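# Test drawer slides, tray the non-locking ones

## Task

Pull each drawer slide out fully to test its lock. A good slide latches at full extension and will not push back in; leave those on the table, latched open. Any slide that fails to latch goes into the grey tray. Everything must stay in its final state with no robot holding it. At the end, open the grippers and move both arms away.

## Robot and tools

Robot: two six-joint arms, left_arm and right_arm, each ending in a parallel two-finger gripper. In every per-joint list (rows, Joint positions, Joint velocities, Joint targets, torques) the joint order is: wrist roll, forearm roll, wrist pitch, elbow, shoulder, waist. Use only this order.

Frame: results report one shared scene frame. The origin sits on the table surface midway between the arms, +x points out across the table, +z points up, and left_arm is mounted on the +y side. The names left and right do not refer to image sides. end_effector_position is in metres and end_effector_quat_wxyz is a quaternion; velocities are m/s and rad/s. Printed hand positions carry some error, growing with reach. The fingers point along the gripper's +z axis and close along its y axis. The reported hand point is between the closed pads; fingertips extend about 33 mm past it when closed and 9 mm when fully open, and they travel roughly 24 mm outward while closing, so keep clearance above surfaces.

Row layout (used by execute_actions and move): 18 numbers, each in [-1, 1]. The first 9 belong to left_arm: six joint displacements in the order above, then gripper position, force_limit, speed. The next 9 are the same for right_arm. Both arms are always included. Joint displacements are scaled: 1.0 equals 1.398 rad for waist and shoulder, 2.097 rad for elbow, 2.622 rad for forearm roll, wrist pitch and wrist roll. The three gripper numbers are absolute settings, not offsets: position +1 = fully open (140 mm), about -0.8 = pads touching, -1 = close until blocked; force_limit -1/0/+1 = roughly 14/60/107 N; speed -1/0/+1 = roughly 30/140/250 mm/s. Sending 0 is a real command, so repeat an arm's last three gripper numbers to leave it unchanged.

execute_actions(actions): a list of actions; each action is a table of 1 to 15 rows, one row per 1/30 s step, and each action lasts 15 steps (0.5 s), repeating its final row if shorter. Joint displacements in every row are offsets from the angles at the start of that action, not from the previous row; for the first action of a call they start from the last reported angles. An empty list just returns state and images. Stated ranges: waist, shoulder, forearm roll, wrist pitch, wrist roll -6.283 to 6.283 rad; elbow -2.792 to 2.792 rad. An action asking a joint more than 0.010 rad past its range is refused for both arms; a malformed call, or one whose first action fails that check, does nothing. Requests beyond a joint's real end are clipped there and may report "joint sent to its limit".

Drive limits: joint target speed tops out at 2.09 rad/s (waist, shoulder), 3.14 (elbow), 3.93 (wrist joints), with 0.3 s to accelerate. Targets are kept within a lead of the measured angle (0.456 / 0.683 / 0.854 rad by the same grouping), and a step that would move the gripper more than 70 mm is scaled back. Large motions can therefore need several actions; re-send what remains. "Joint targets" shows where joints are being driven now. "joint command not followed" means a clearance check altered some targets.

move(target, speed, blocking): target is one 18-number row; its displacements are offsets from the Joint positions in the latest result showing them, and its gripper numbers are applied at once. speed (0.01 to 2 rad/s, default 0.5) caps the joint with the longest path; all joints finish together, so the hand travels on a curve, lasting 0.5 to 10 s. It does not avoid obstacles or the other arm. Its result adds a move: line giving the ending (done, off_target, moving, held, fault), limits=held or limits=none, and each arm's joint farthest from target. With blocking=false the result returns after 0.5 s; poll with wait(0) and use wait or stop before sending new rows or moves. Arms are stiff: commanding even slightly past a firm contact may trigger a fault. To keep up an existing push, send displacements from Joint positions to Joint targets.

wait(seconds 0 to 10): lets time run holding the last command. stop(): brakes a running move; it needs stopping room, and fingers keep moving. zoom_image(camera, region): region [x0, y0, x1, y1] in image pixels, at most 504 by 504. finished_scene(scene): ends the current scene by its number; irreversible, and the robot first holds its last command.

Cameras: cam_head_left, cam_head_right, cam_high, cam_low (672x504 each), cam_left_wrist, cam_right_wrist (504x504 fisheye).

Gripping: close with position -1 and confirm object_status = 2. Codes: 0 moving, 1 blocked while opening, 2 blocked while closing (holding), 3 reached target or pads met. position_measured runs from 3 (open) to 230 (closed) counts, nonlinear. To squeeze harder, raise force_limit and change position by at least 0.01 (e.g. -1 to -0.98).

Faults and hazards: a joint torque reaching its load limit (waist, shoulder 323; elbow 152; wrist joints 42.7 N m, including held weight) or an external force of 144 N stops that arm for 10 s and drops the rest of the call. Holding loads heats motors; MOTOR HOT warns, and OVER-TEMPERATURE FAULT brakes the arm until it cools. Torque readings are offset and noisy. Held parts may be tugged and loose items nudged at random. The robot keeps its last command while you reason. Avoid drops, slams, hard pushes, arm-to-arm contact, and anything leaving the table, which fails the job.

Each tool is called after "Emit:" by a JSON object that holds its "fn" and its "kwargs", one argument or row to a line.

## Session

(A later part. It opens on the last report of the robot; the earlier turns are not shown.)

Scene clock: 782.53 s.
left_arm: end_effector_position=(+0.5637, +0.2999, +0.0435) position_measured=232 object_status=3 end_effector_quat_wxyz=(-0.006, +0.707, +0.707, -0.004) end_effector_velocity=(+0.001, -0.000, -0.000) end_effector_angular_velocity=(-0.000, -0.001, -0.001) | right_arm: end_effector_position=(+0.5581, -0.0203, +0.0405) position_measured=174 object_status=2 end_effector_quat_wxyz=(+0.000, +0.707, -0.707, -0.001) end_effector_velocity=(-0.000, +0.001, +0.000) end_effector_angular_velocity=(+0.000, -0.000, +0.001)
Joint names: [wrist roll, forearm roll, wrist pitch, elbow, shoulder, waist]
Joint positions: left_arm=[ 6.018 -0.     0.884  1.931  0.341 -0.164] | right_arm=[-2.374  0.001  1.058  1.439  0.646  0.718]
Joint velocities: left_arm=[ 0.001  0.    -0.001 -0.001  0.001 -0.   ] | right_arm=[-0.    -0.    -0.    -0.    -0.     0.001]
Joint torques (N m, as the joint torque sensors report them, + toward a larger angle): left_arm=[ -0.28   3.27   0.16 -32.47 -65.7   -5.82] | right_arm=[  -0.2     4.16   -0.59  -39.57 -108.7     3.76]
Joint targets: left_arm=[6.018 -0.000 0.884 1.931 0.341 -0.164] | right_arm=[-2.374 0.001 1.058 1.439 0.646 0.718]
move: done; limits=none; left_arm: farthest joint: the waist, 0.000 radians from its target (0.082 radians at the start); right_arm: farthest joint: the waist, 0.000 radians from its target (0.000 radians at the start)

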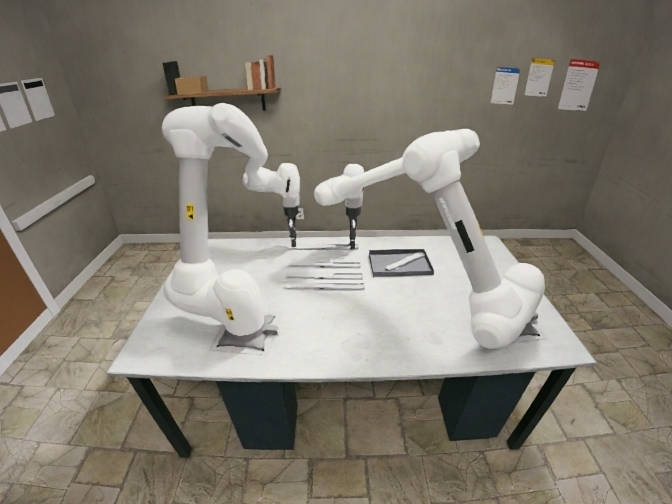

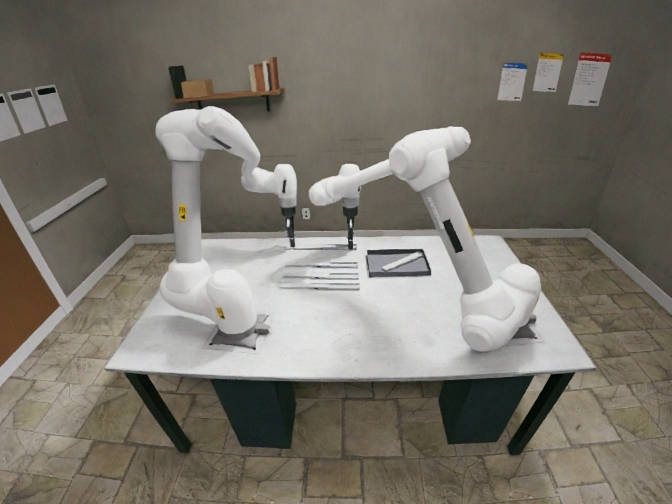

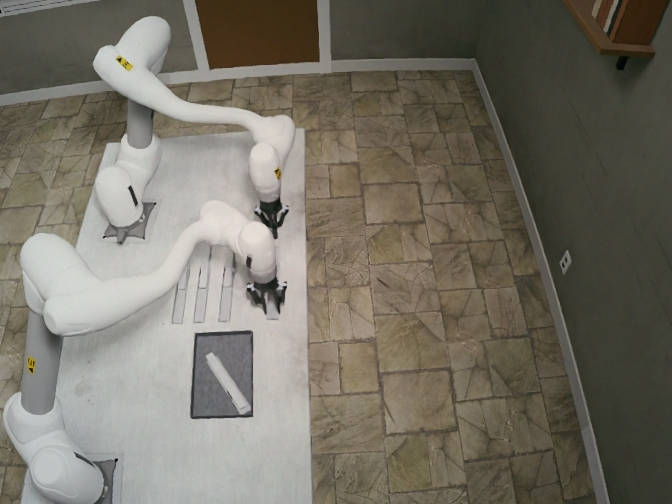

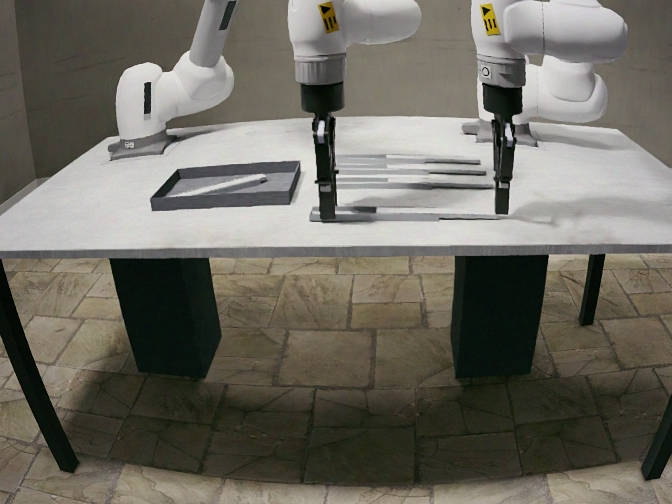

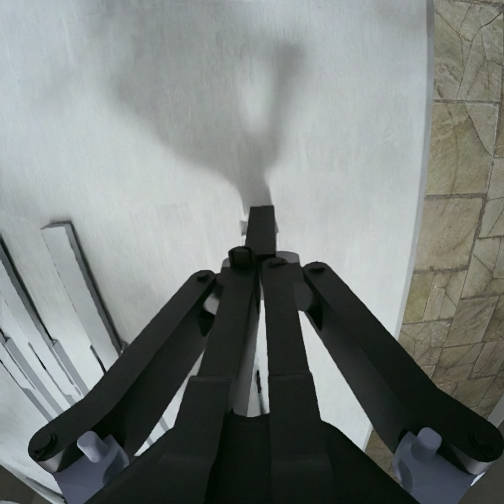

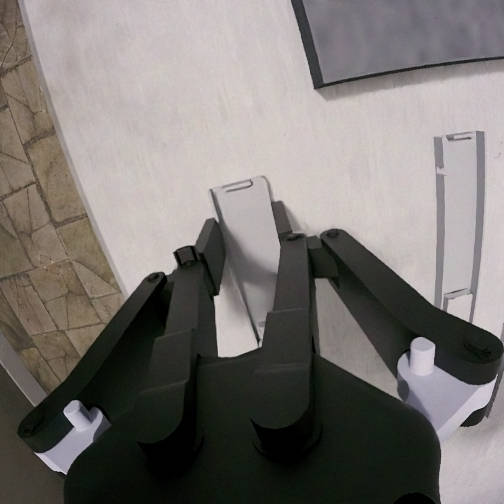

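Emit:
{"fn": "move", "kwargs": {
  "target": [0,0,0.0034,-0.0016,-0.0036,0,-1,-0.5,0,0,0,0,0,0,0,-1,-0.3,-0.5],
  "speed": 0.04
}}

Emit:
{"fn": "move", "kwargs": {
  "target": [-0.0199,0,0.0022,-0.0083,0.0084,-0.0373,-1,-0.5,0,0,0,0,0,0,0,-1,-0.3,-0.5],
  "speed": 0.08
}}

Emit:
{"fn": "move", "kwargs": {
  "target": [0,0,-0.0034,0.0016,0.0036,0,-1,-0.5,0,0,0,0,0,0,0,-1,-0.3,-0.5],
  "speed": 0.015
}}

Scene clock: 797.00 s.
left_arm: end_effector_position=(+0.5636, +0.3000, +0.0481) position_measured=232 object_status=3 end_effector_quat_wxyz=(-0.007, +0.707, +0.707, -0.004) end_effector_velocity=(-0.001, +0.001, +0.000) end_effector_angular_velocity=(-0.001, +0.001, +0.002) | right_arm: end_effector_position=(+0.5581, -0.0203, +0.0405) position_measured=174 object_status=2 end_effector_quat_wxyz=(+0.000, +0.707, -0.707, -0.001) end_effector_velocity=(+0.000, -0.000, -0.000) end_effector_angular_velocity=(-0.001, +0.000, -0.000)
Joint names: [wrist roll, forearm roll, wrist pitch, elbow, shoulder, waist]
Joint positions: left_arm=[ 6.018 -0.     0.893  1.927  0.336 -0.164] | right_arm=[-2.374  0.001  1.058  1.439  0.646  0.718]
Joint velocities: left_arm=[ 0.    -0.002  0.001  0.001 -0.001  0.001] | right_arm=[ 0.    -0.001  0.     0.     0.    -0.   ]
Joint torques (N m, as the joint torque sensors report them, + toward a larger angle): left_arm=[ -0.22   3.39   0.08 -32.86 -65.13  -5.08] | right_arm=[  -0.05    4.06   -0.67  -39.69 -107.84    2.46]
Joint targets: left_arm=[6.018 -0.000 0.893 1.927 0.336 -0.164] | right_arm=[-2.374 0.001 1.058 1.439 0.646 0.718]
move: done; limits=none; left_arm: farthest joint: the waist, 0.000 radians from its target (0.000 radians at the start); right_arm: farthest joint: the waist, 0.000 radians from its target (0.000 radians at the start)

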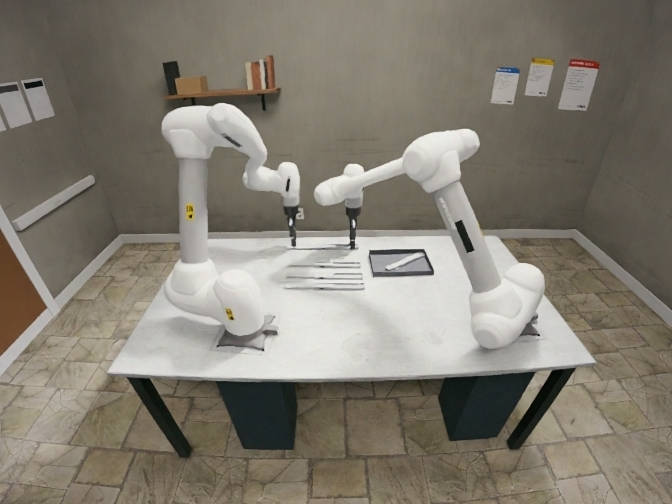

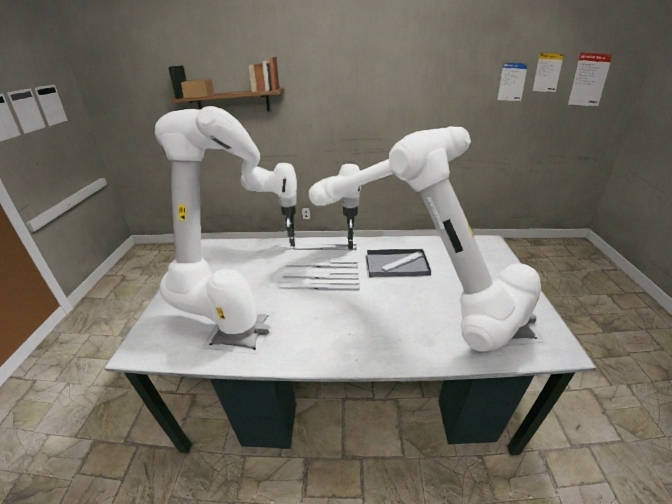

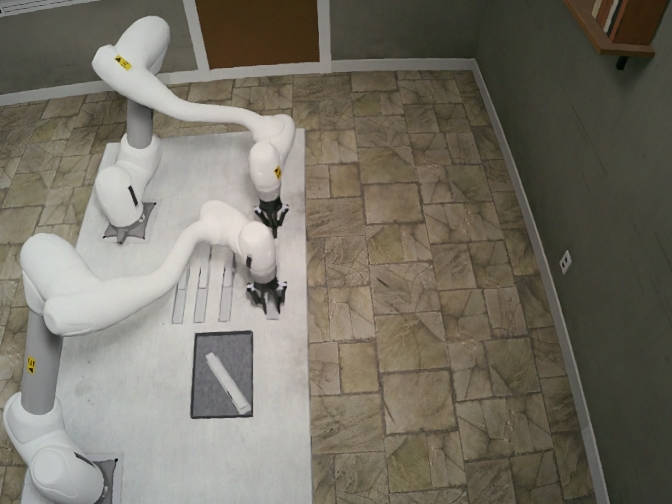

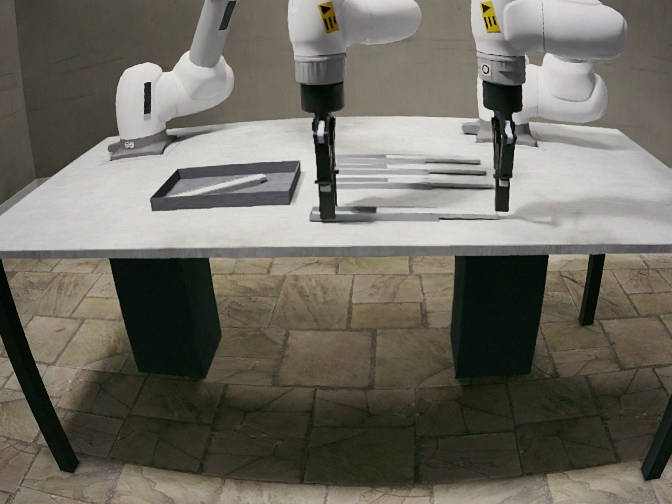

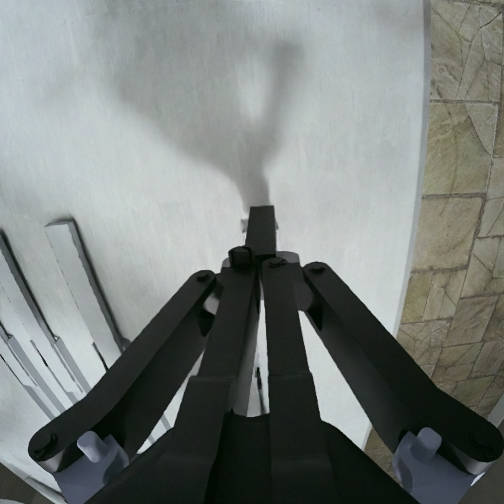

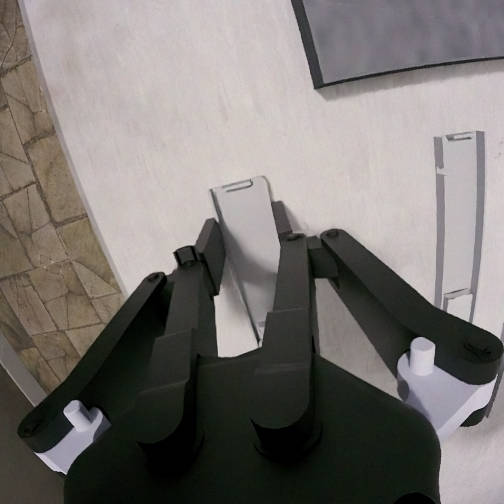

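Scene clock: 797.97 s.
left_arm: end_effector_position=(+0.5643, +0.2653, +0.0481) position_measured=232 object_status=3 end_effector_quat_wxyz=(-0.007, +0.707, +0.707, -0.004) end_effector_velocity=(-0.001, +0.001, -0.000) end_effector_angular_velocity=(+0.000, +0.000, +0.001) | right_arm: end_effector_position=(+0.5581, -0.0203, +0.0405) position_measured=174 object_status=2 end_effector_quat_wxyz=(+0.000, +0.707, -0.707, -0.001) end_effector_velocity=(-0.000, -0.002, -0.001) end_effector_angular_velocity=(-0.002, +0.002, -0.001)
Joint names: [wrist roll, forearm roll, wrist pitch, elbow, shoulder, waist]
Joint positions: left_arm=[ 5.966 -0.     0.899  1.91   0.348 -0.216] | right_arm=[-2.374  0.001  1.058  1.439  0.646  0.718]
Joint velocities: left_arm=[-0.001  0.    -0.     0.001 -0.     0.   ] | right_arm=[-0.    -0.     0.     0.002  0.001 -0.001]
Joint torques (N m, as the joint torque sensors report them, + toward a larger angle): left_arm=[ -0.08   3.28   0.09 -32.96 -66.48  -3.86] | right_arm=[  -0.17    3.99   -0.65  -39.57 -109.45    4.21]
Joint targets: left_arm=[5.966 -0.000 0.899 1.910 0.348 -0.216] | right_arm=[-2.374 0.001 1.058 1.439 0.646 0.718]
move: done; limits=none; left_arm: farthest joint: the waist, 0.000 radians from its target (0.052 radians at the start); right_arm: farthest joint: the waist, 0.000 radians from its target (0.000 radians at the start)

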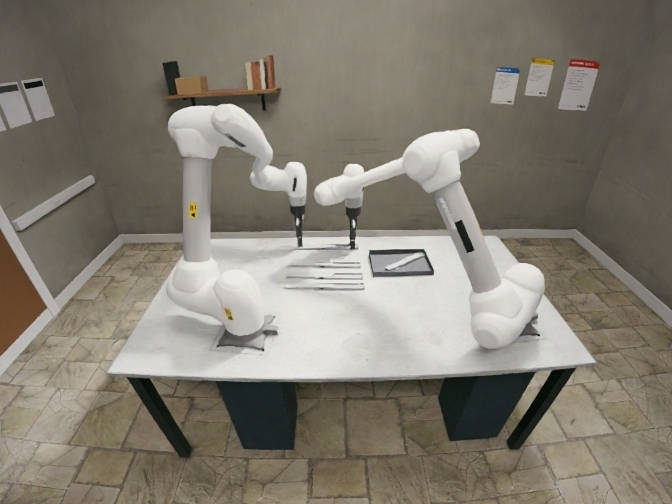

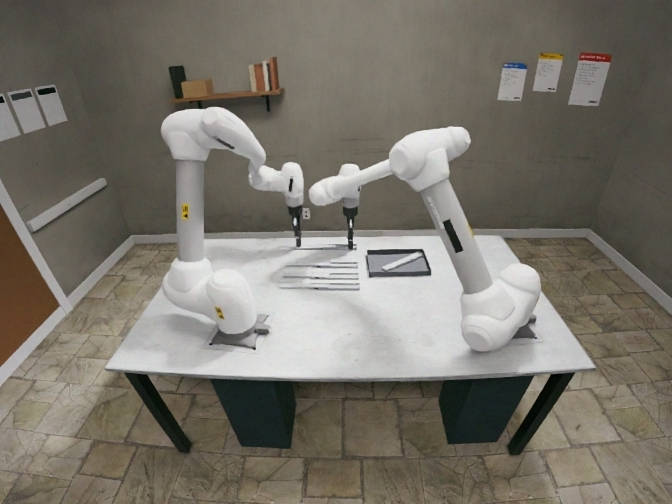

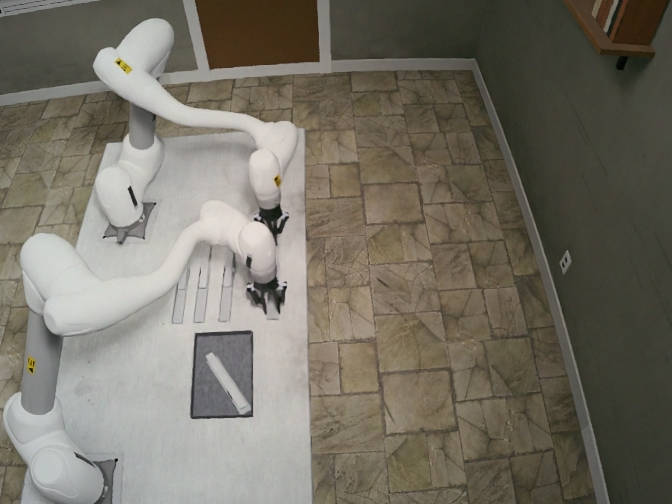

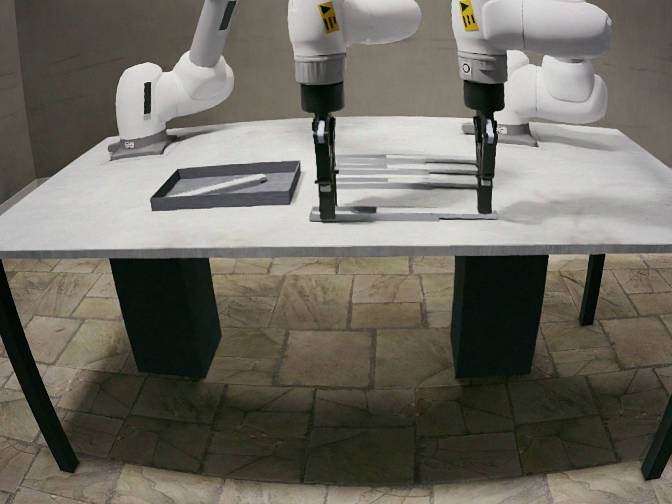

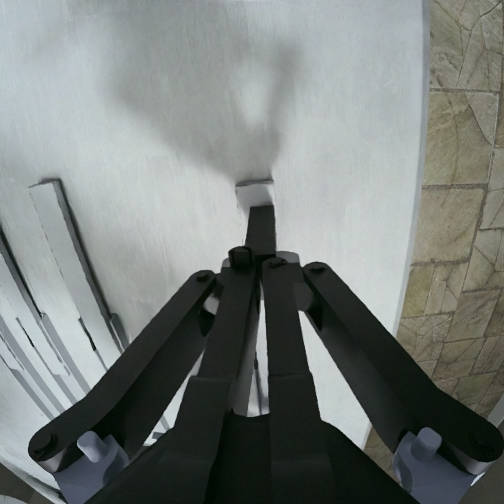

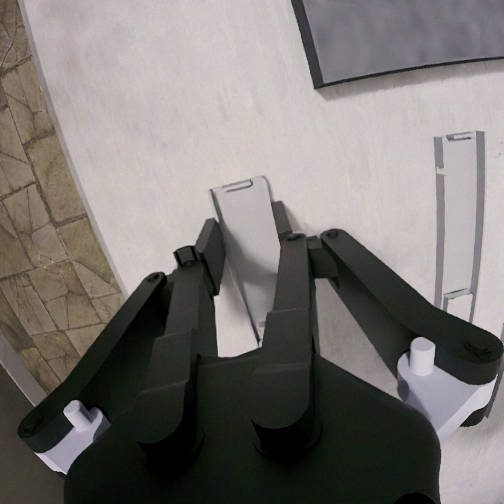

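Scene clock: 798.77 s.
left_arm: end_effector_position=(+0.5644, +0.2652, +0.0435) position_measured=232 object_status=3 end_effector_quat_wxyz=(-0.007, +0.707, +0.707, -0.003) end_effector_velocity=(-0.001, +0.000, -0.002) end_effector_angular_velocity=(+0.001, +0.002, -0.000) | right_arm: end_effector_position=(+0.5581, -0.0203, +0.0405) position_measured=174 object_status=2 end_effector_quat_wxyz=(+0.000, +0.707, -0.707, -0.001) end_effector_velocity=(-0.000, -0.000, -0.000) end_effector_angular_velocity=(-0.000, +0.000, +0.001)
Joint names: [wrist roll, forearm roll, wrist pitch, elbow, shoulder, waist]
Joint positions: left_arm=[ 5.966 -0.     0.89   1.913  0.353 -0.216] | right_arm=[-2.374  0.001  1.058  1.439  0.646  0.718]
Joint velocities: left_arm=[-0.    -0.    -0.001  0.002  0.001 -0.   ] | right_arm=[-0.001  0.    -0.     0.001 -0.    -0.   ]
Joint torques (N m, as the joint torque sensors report them, + toward a larger angle): left_arm=[ -0.25   3.22  -0.52 -30.18 -62.12  -6.32] | right_arm=[  -0.22    3.94   -0.94  -38.68 -106.62    2.89]
Joint targets: left_arm=[5.966 -0.000 0.890 1.913 0.353 -0.216] | right_arm=[-2.374 0.001 1.058 1.439 0.646 0.718]
move: done; limits=none; left_arm: farthest joint: the waist, 0.000 radians from its target (0.000 radians at the start); right_arm: farthest joint: the waist, 0.000 radians from its target (0.000 radians at the start)

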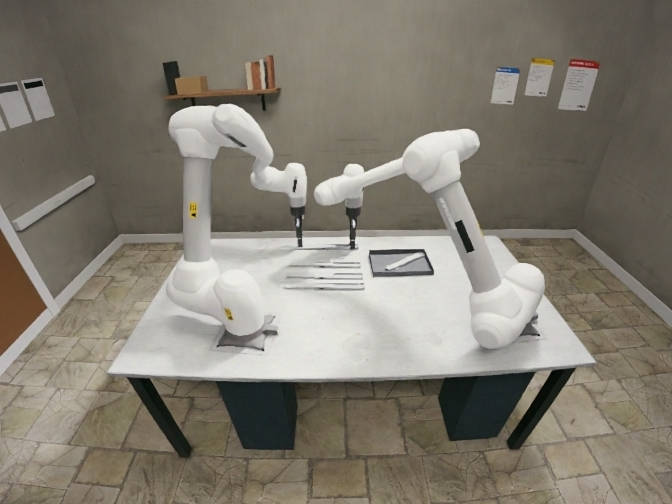

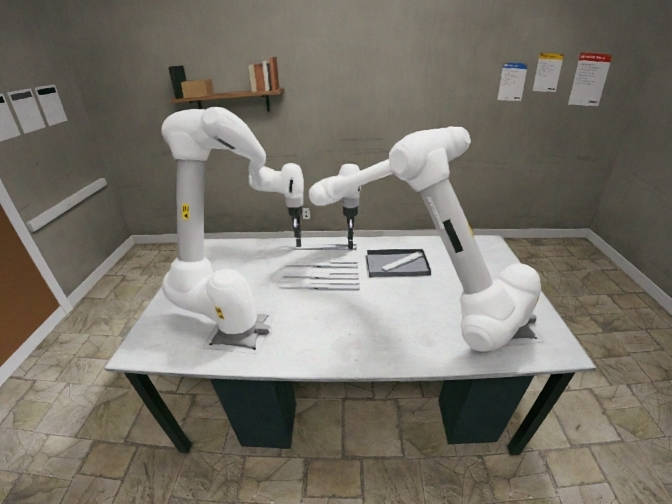

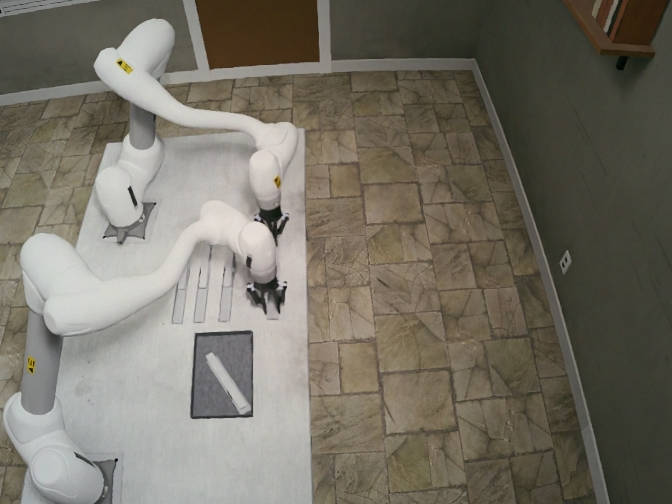

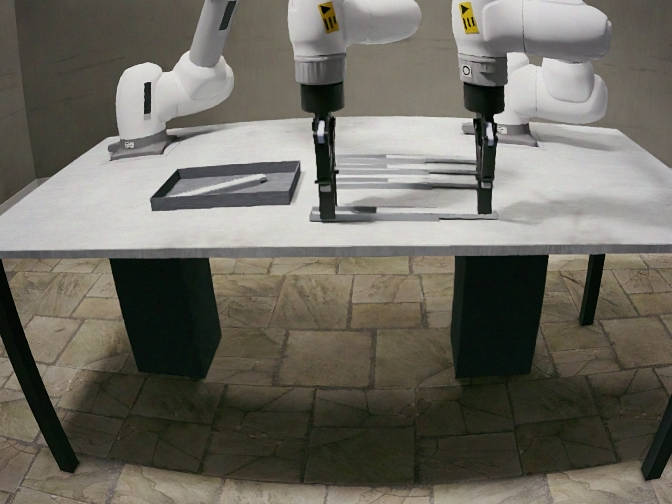

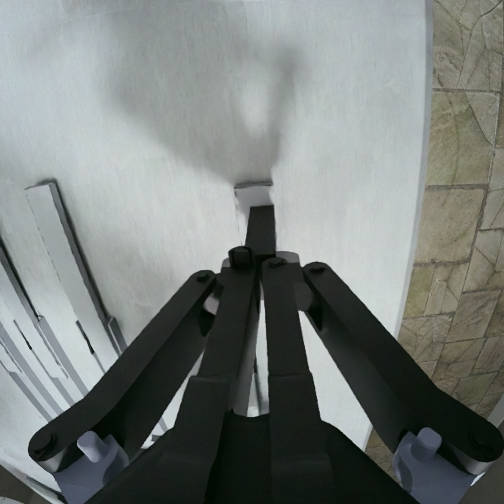

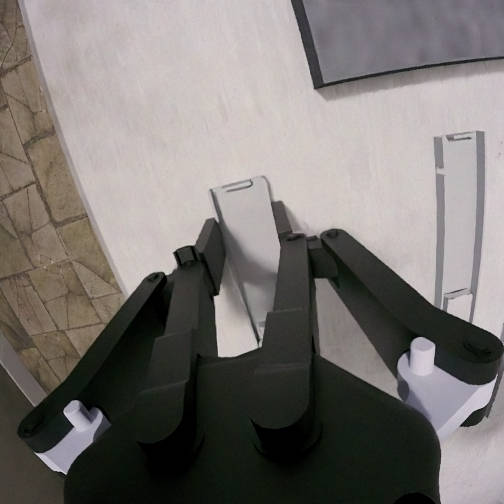

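Emit:
{"fn": "move", "kwargs": {
  "target": [0,0,-0.0003,0.0002,0.0004,0,-1,-0.5,0,0,0,0,0,0,0,-1,-0.3,-0.5],
  "speed": 0.01
}}

Emit:
{"fn": "move", "kwargs": {
  "target": [0.0057,0,-0.0006,0.0024,-0.0024,0.0107,-1,-0.5,0,0,0,0,0,0,0,-1,-0.3,-0.5],
  "speed": 0.015
}}

Emit:
{"fn": "move", "kwargs": {
  "target": [-0.0142,0,0.0016,-0.006,0.006,-0.0267,-1,-0.5,0,0,0,0,0,0,0,-1,-0.3,-0.5],
  "speed": 0.02
}}

Scene clock: 812.03 s.
left_arm: end_effector_position=(+0.5644, +0.2653, +0.0430) position_measured=232 object_status=3 end_effector_quat_wxyz=(-0.007, +0.707, +0.707, -0.003) end_effector_velocity=(-0.001, -0.001, -0.001) end_effector_angular_velocity=(-0.000, +0.003, +0.000) | right_arm: end_effector_position=(+0.5581, -0.0203, +0.0405) position_measured=174 object_status=2 end_effector_quat_wxyz=(+0.000, +0.707, -0.707, -0.001) end_effector_velocity=(-0.001, +0.001, +0.000) end_effector_angular_velocity=(-0.000, -0.001, +0.002)
Joint names: [wrist roll, forearm roll, wrist pitch, elbow, shoulder, waist]
Joint positions: left_arm=[ 5.966 -0.     0.889  1.914  0.354 -0.216] | right_arm=[-2.374  0.001  1.058  1.439  0.646  0.718]
Joint velocities: left_arm=[-0.    -0.001  0.001  0.     0.001 -0.001] | right_arm=[ 0.    -0.001  0.    -0.    -0.     0.002]
Joint torques (N m, as the joint torque sensors report them, + toward a larger angle): left_arm=[ -0.11   3.5   -1.99 -19.96 -44.51  -5.52] | right_arm=[ -0.18   3.89  -1.91 -34.82 -95.57   2.86]
Joint targets: left_arm=[5.966 -0.000 0.889 1.914 0.354 -0.216] | right_arm=[-2.374 0.001 1.058 1.439 0.646 0.718]
move: done; limits=none; left_arm: farthest joint: the waist, 0.000 radians from its target (0.000 radians at the start); right_arm: farthest joint: the waist, 0.000 radians from its target (0.000 radians at the start)

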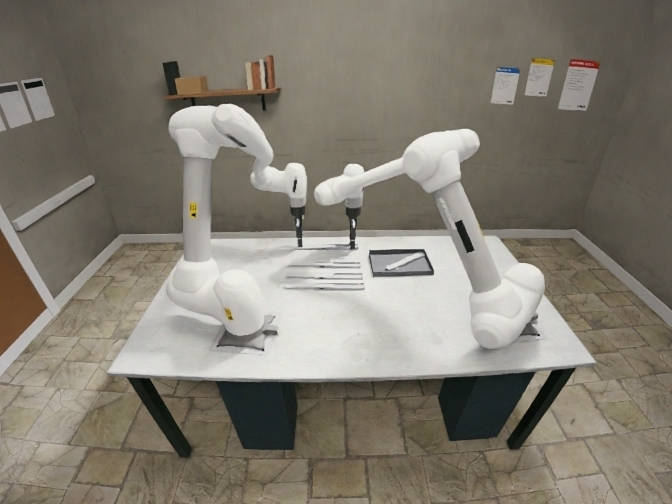

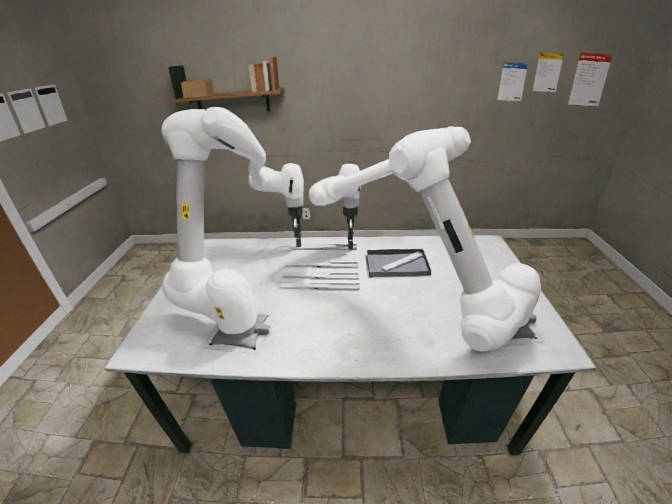

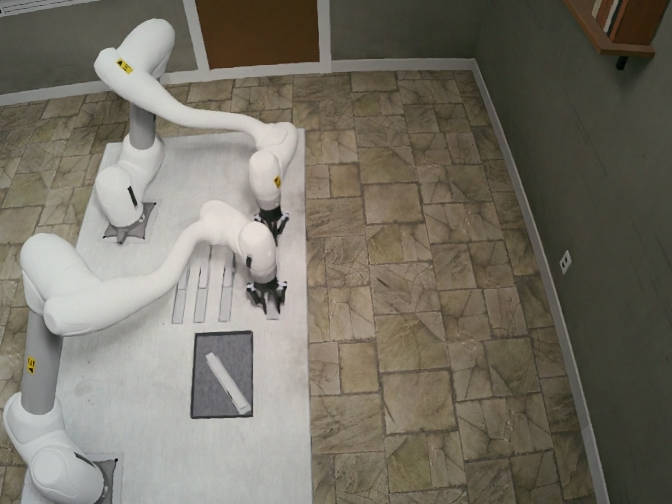

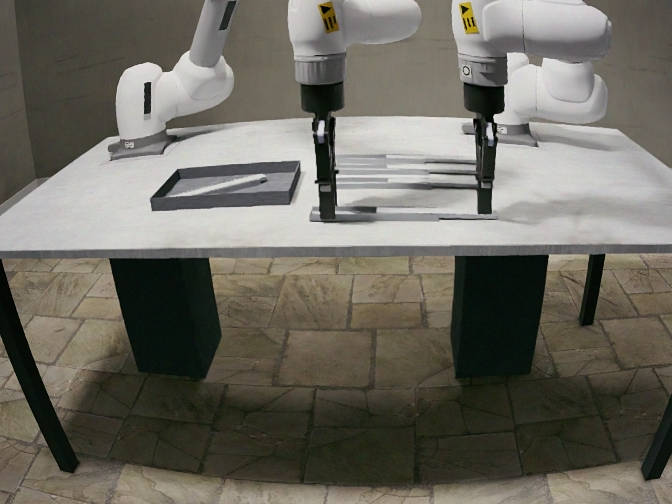

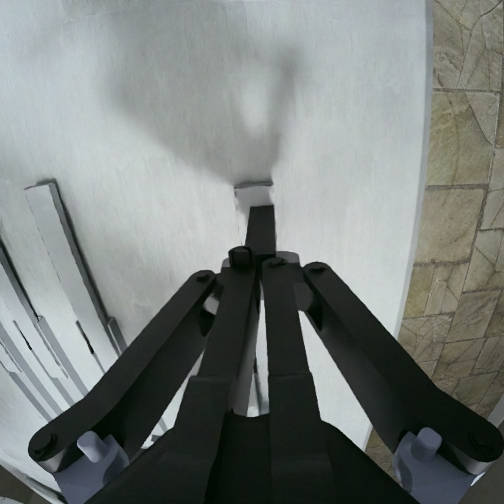

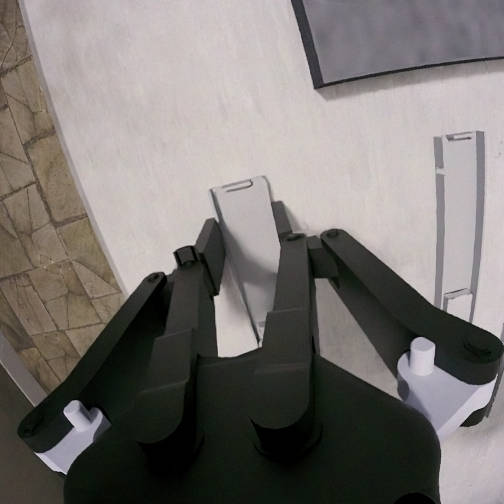

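Scene clock: 813.27 s.
left_arm: end_effector_position=(+0.5643, +0.2753, +0.0430) position_measured=232 object_status=3 end_effector_quat_wxyz=(-0.007, +0.707, +0.707, -0.004) end_effector_velocity=(-0.000, -0.000, +0.000) end_effector_angular_velocity=(-0.000, -0.001, -0.001) | right_arm: end_effector_position=(+0.5581, -0.0203, +0.0405) position_measured=174 object_status=2 end_effector_quat_wxyz=(+0.000, +0.707, -0.707, -0.001) end_effector_velocity=(-0.001, +0.001, +0.000) end_effector_angular_velocity=(+0.001, +0.000, +0.001)
Joint names: [wrist roll, forearm roll, wrist pitch, elbow, shoulder, waist]
Joint positions: left_arm=[ 5.981 -0.     0.888  1.919  0.35  -0.201] | right_arm=[-2.374  0.001  1.058  1.439  0.646  0.718]
Joint velocities: left_arm=[ 0.     0.    -0.     0.001 -0.001 -0.   ] | right_arm=[ 0.     0.001  0.     0.    -0.001  0.001]
Joint torques (N m, as the joint torque sensors report them, + toward a larger angle): left_arm=[ -0.01   3.86  -0.03 -20.97 -50.18  -5.65] | right_arm=[ -0.18   4.19  -1.46 -35.1  -98.79   3.58]
Joint targets: left_arm=[5.981 -0.000 0.888 1.919 0.350 -0.201] | right_arm=[-2.374 0.001 1.058 1.439 0.646 0.718]
move: done; limits=none; left_arm: farthest joint: the waist, 0.000 radians from its target (0.015 radians at the start); right_arm: farthest joint: the waist, 0.000 radians from its target (0.000 radians at the start)

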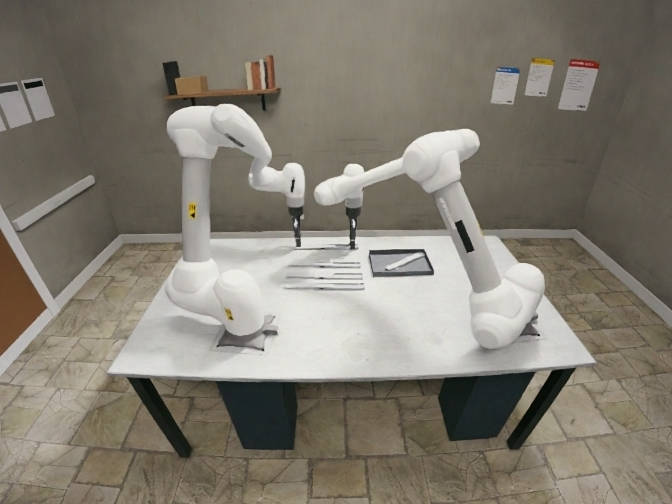

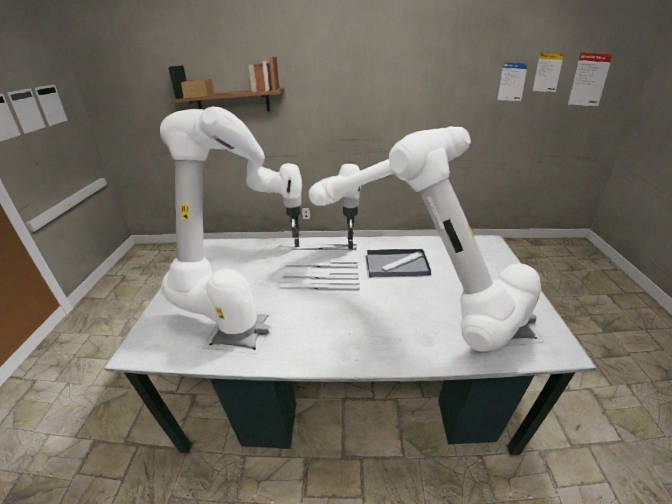

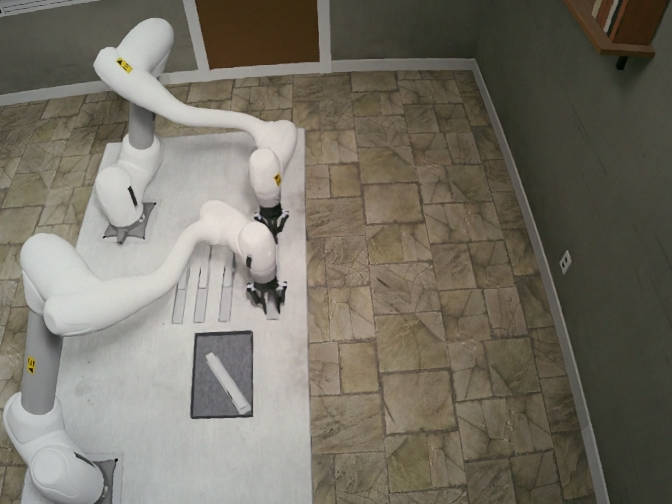

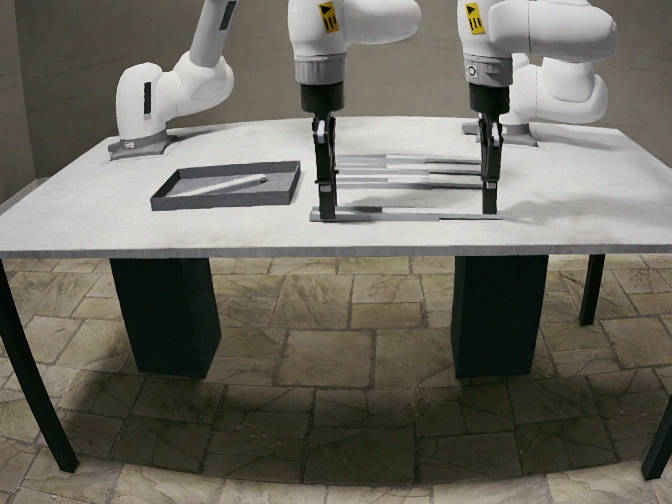

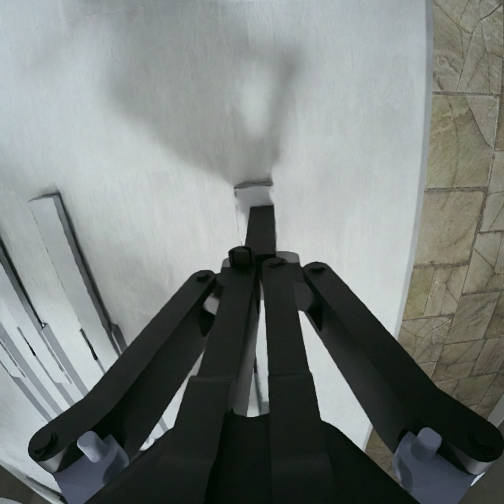

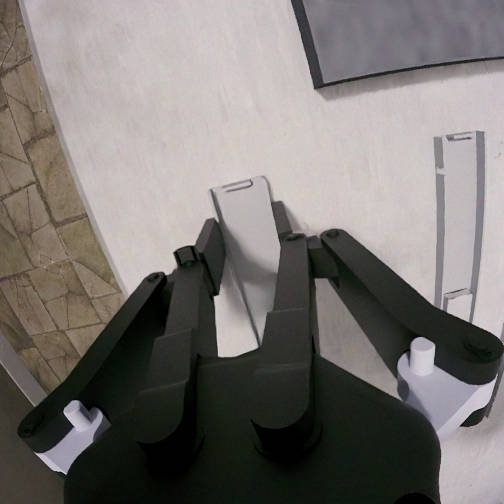

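Scene clock: 815.37 s.
left_arm: end_effector_position=(+0.5641, +0.2502, +0.0430) position_measured=232 object_status=3 end_effector_quat_wxyz=(-0.007, +0.707, +0.707, -0.003) end_effector_velocity=(+0.001, +0.001, -0.000) end_effector_angular_velocity=(+0.000, +0.000, +0.002) | right_arm: end_effector_position=(+0.5581, -0.0203, +0.0405) position_measured=174 object_status=2 end_effector_quat_wxyz=(+0.000, +0.707, -0.707, -0.001) end_effector_velocity=(-0.001, +0.001, -0.000) end_effector_angular_velocity=(-0.000, +0.000, +0.002)
Joint names: [wrist roll, forearm roll, wrist pitch, elbow, shoulder, waist]
Joint positions: left_arm=[ 5.944 -0.     0.892  1.906  0.359 -0.238] | right_arm=[-2.374  0.001  1.058  1.439  0.646  0.718]
Joint velocities: left_arm=[-0.001  0.     0.    -0.001  0.001  0.001] | right_arm=[-0.    -0.    -0.    -0.     0.     0.002]
Joint torques (N m, as the joint torque sensors report them, + toward a larger angle): left_arm=[ -0.28   3.14  -0.82 -11.74 -35.9   -5.43] | right_arm=[  0.     4.29  -1.75 -33.28 -94.92   3.71]
Joint targets: left_arm=[5.944 -0.000 0.892 1.906 0.359 -0.238] | right_arm=[-2.374 0.001 1.058 1.439 0.646 0.718]
move: done; limits=none; left_arm: farthest joint: the waist, 0.000 radians from its target (0.037 radians at the start); right_arm: farthest joint: the waist, 0.000 radians from its target (0.000 radians at the start)

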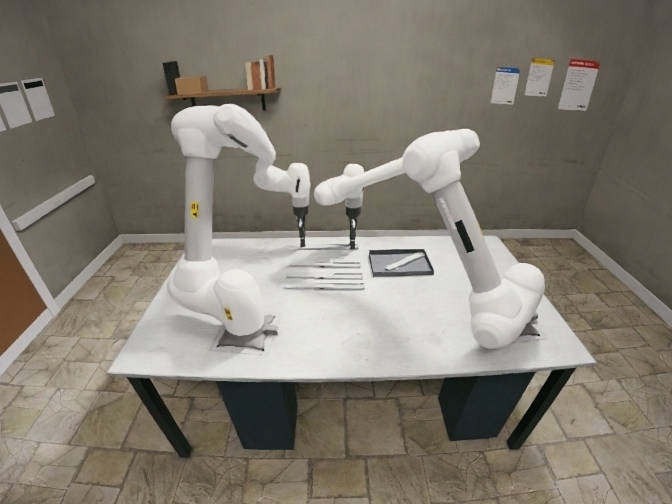

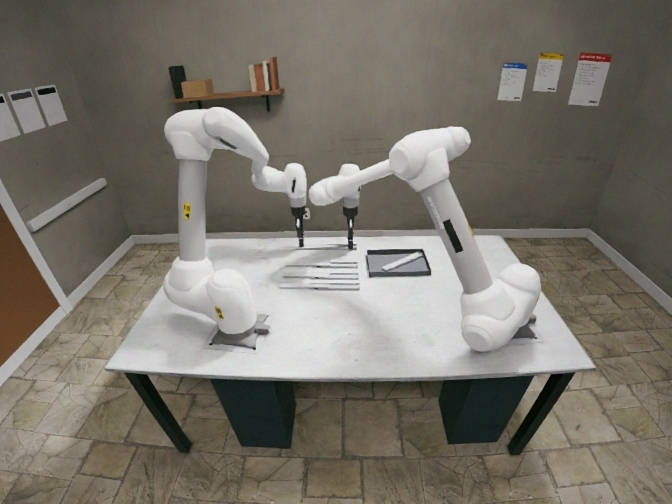

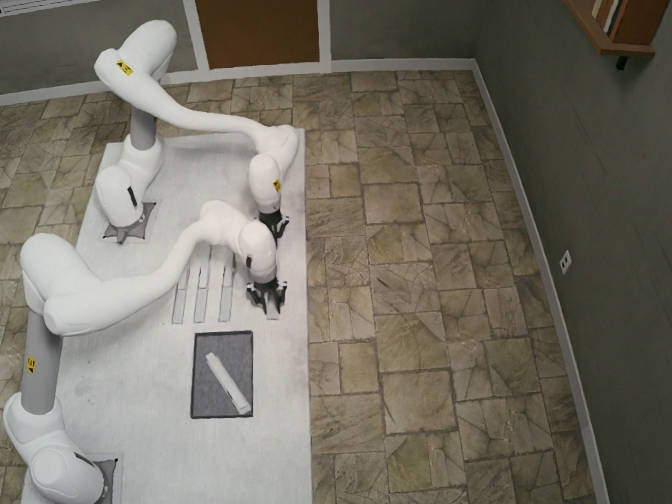

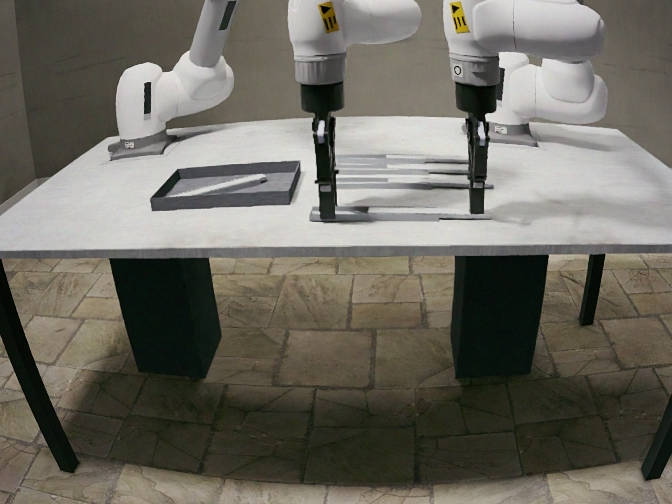

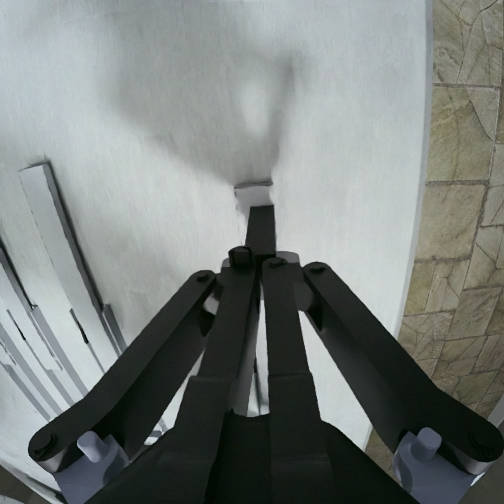

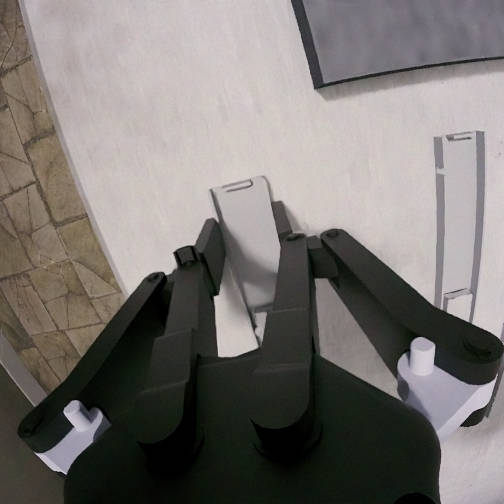

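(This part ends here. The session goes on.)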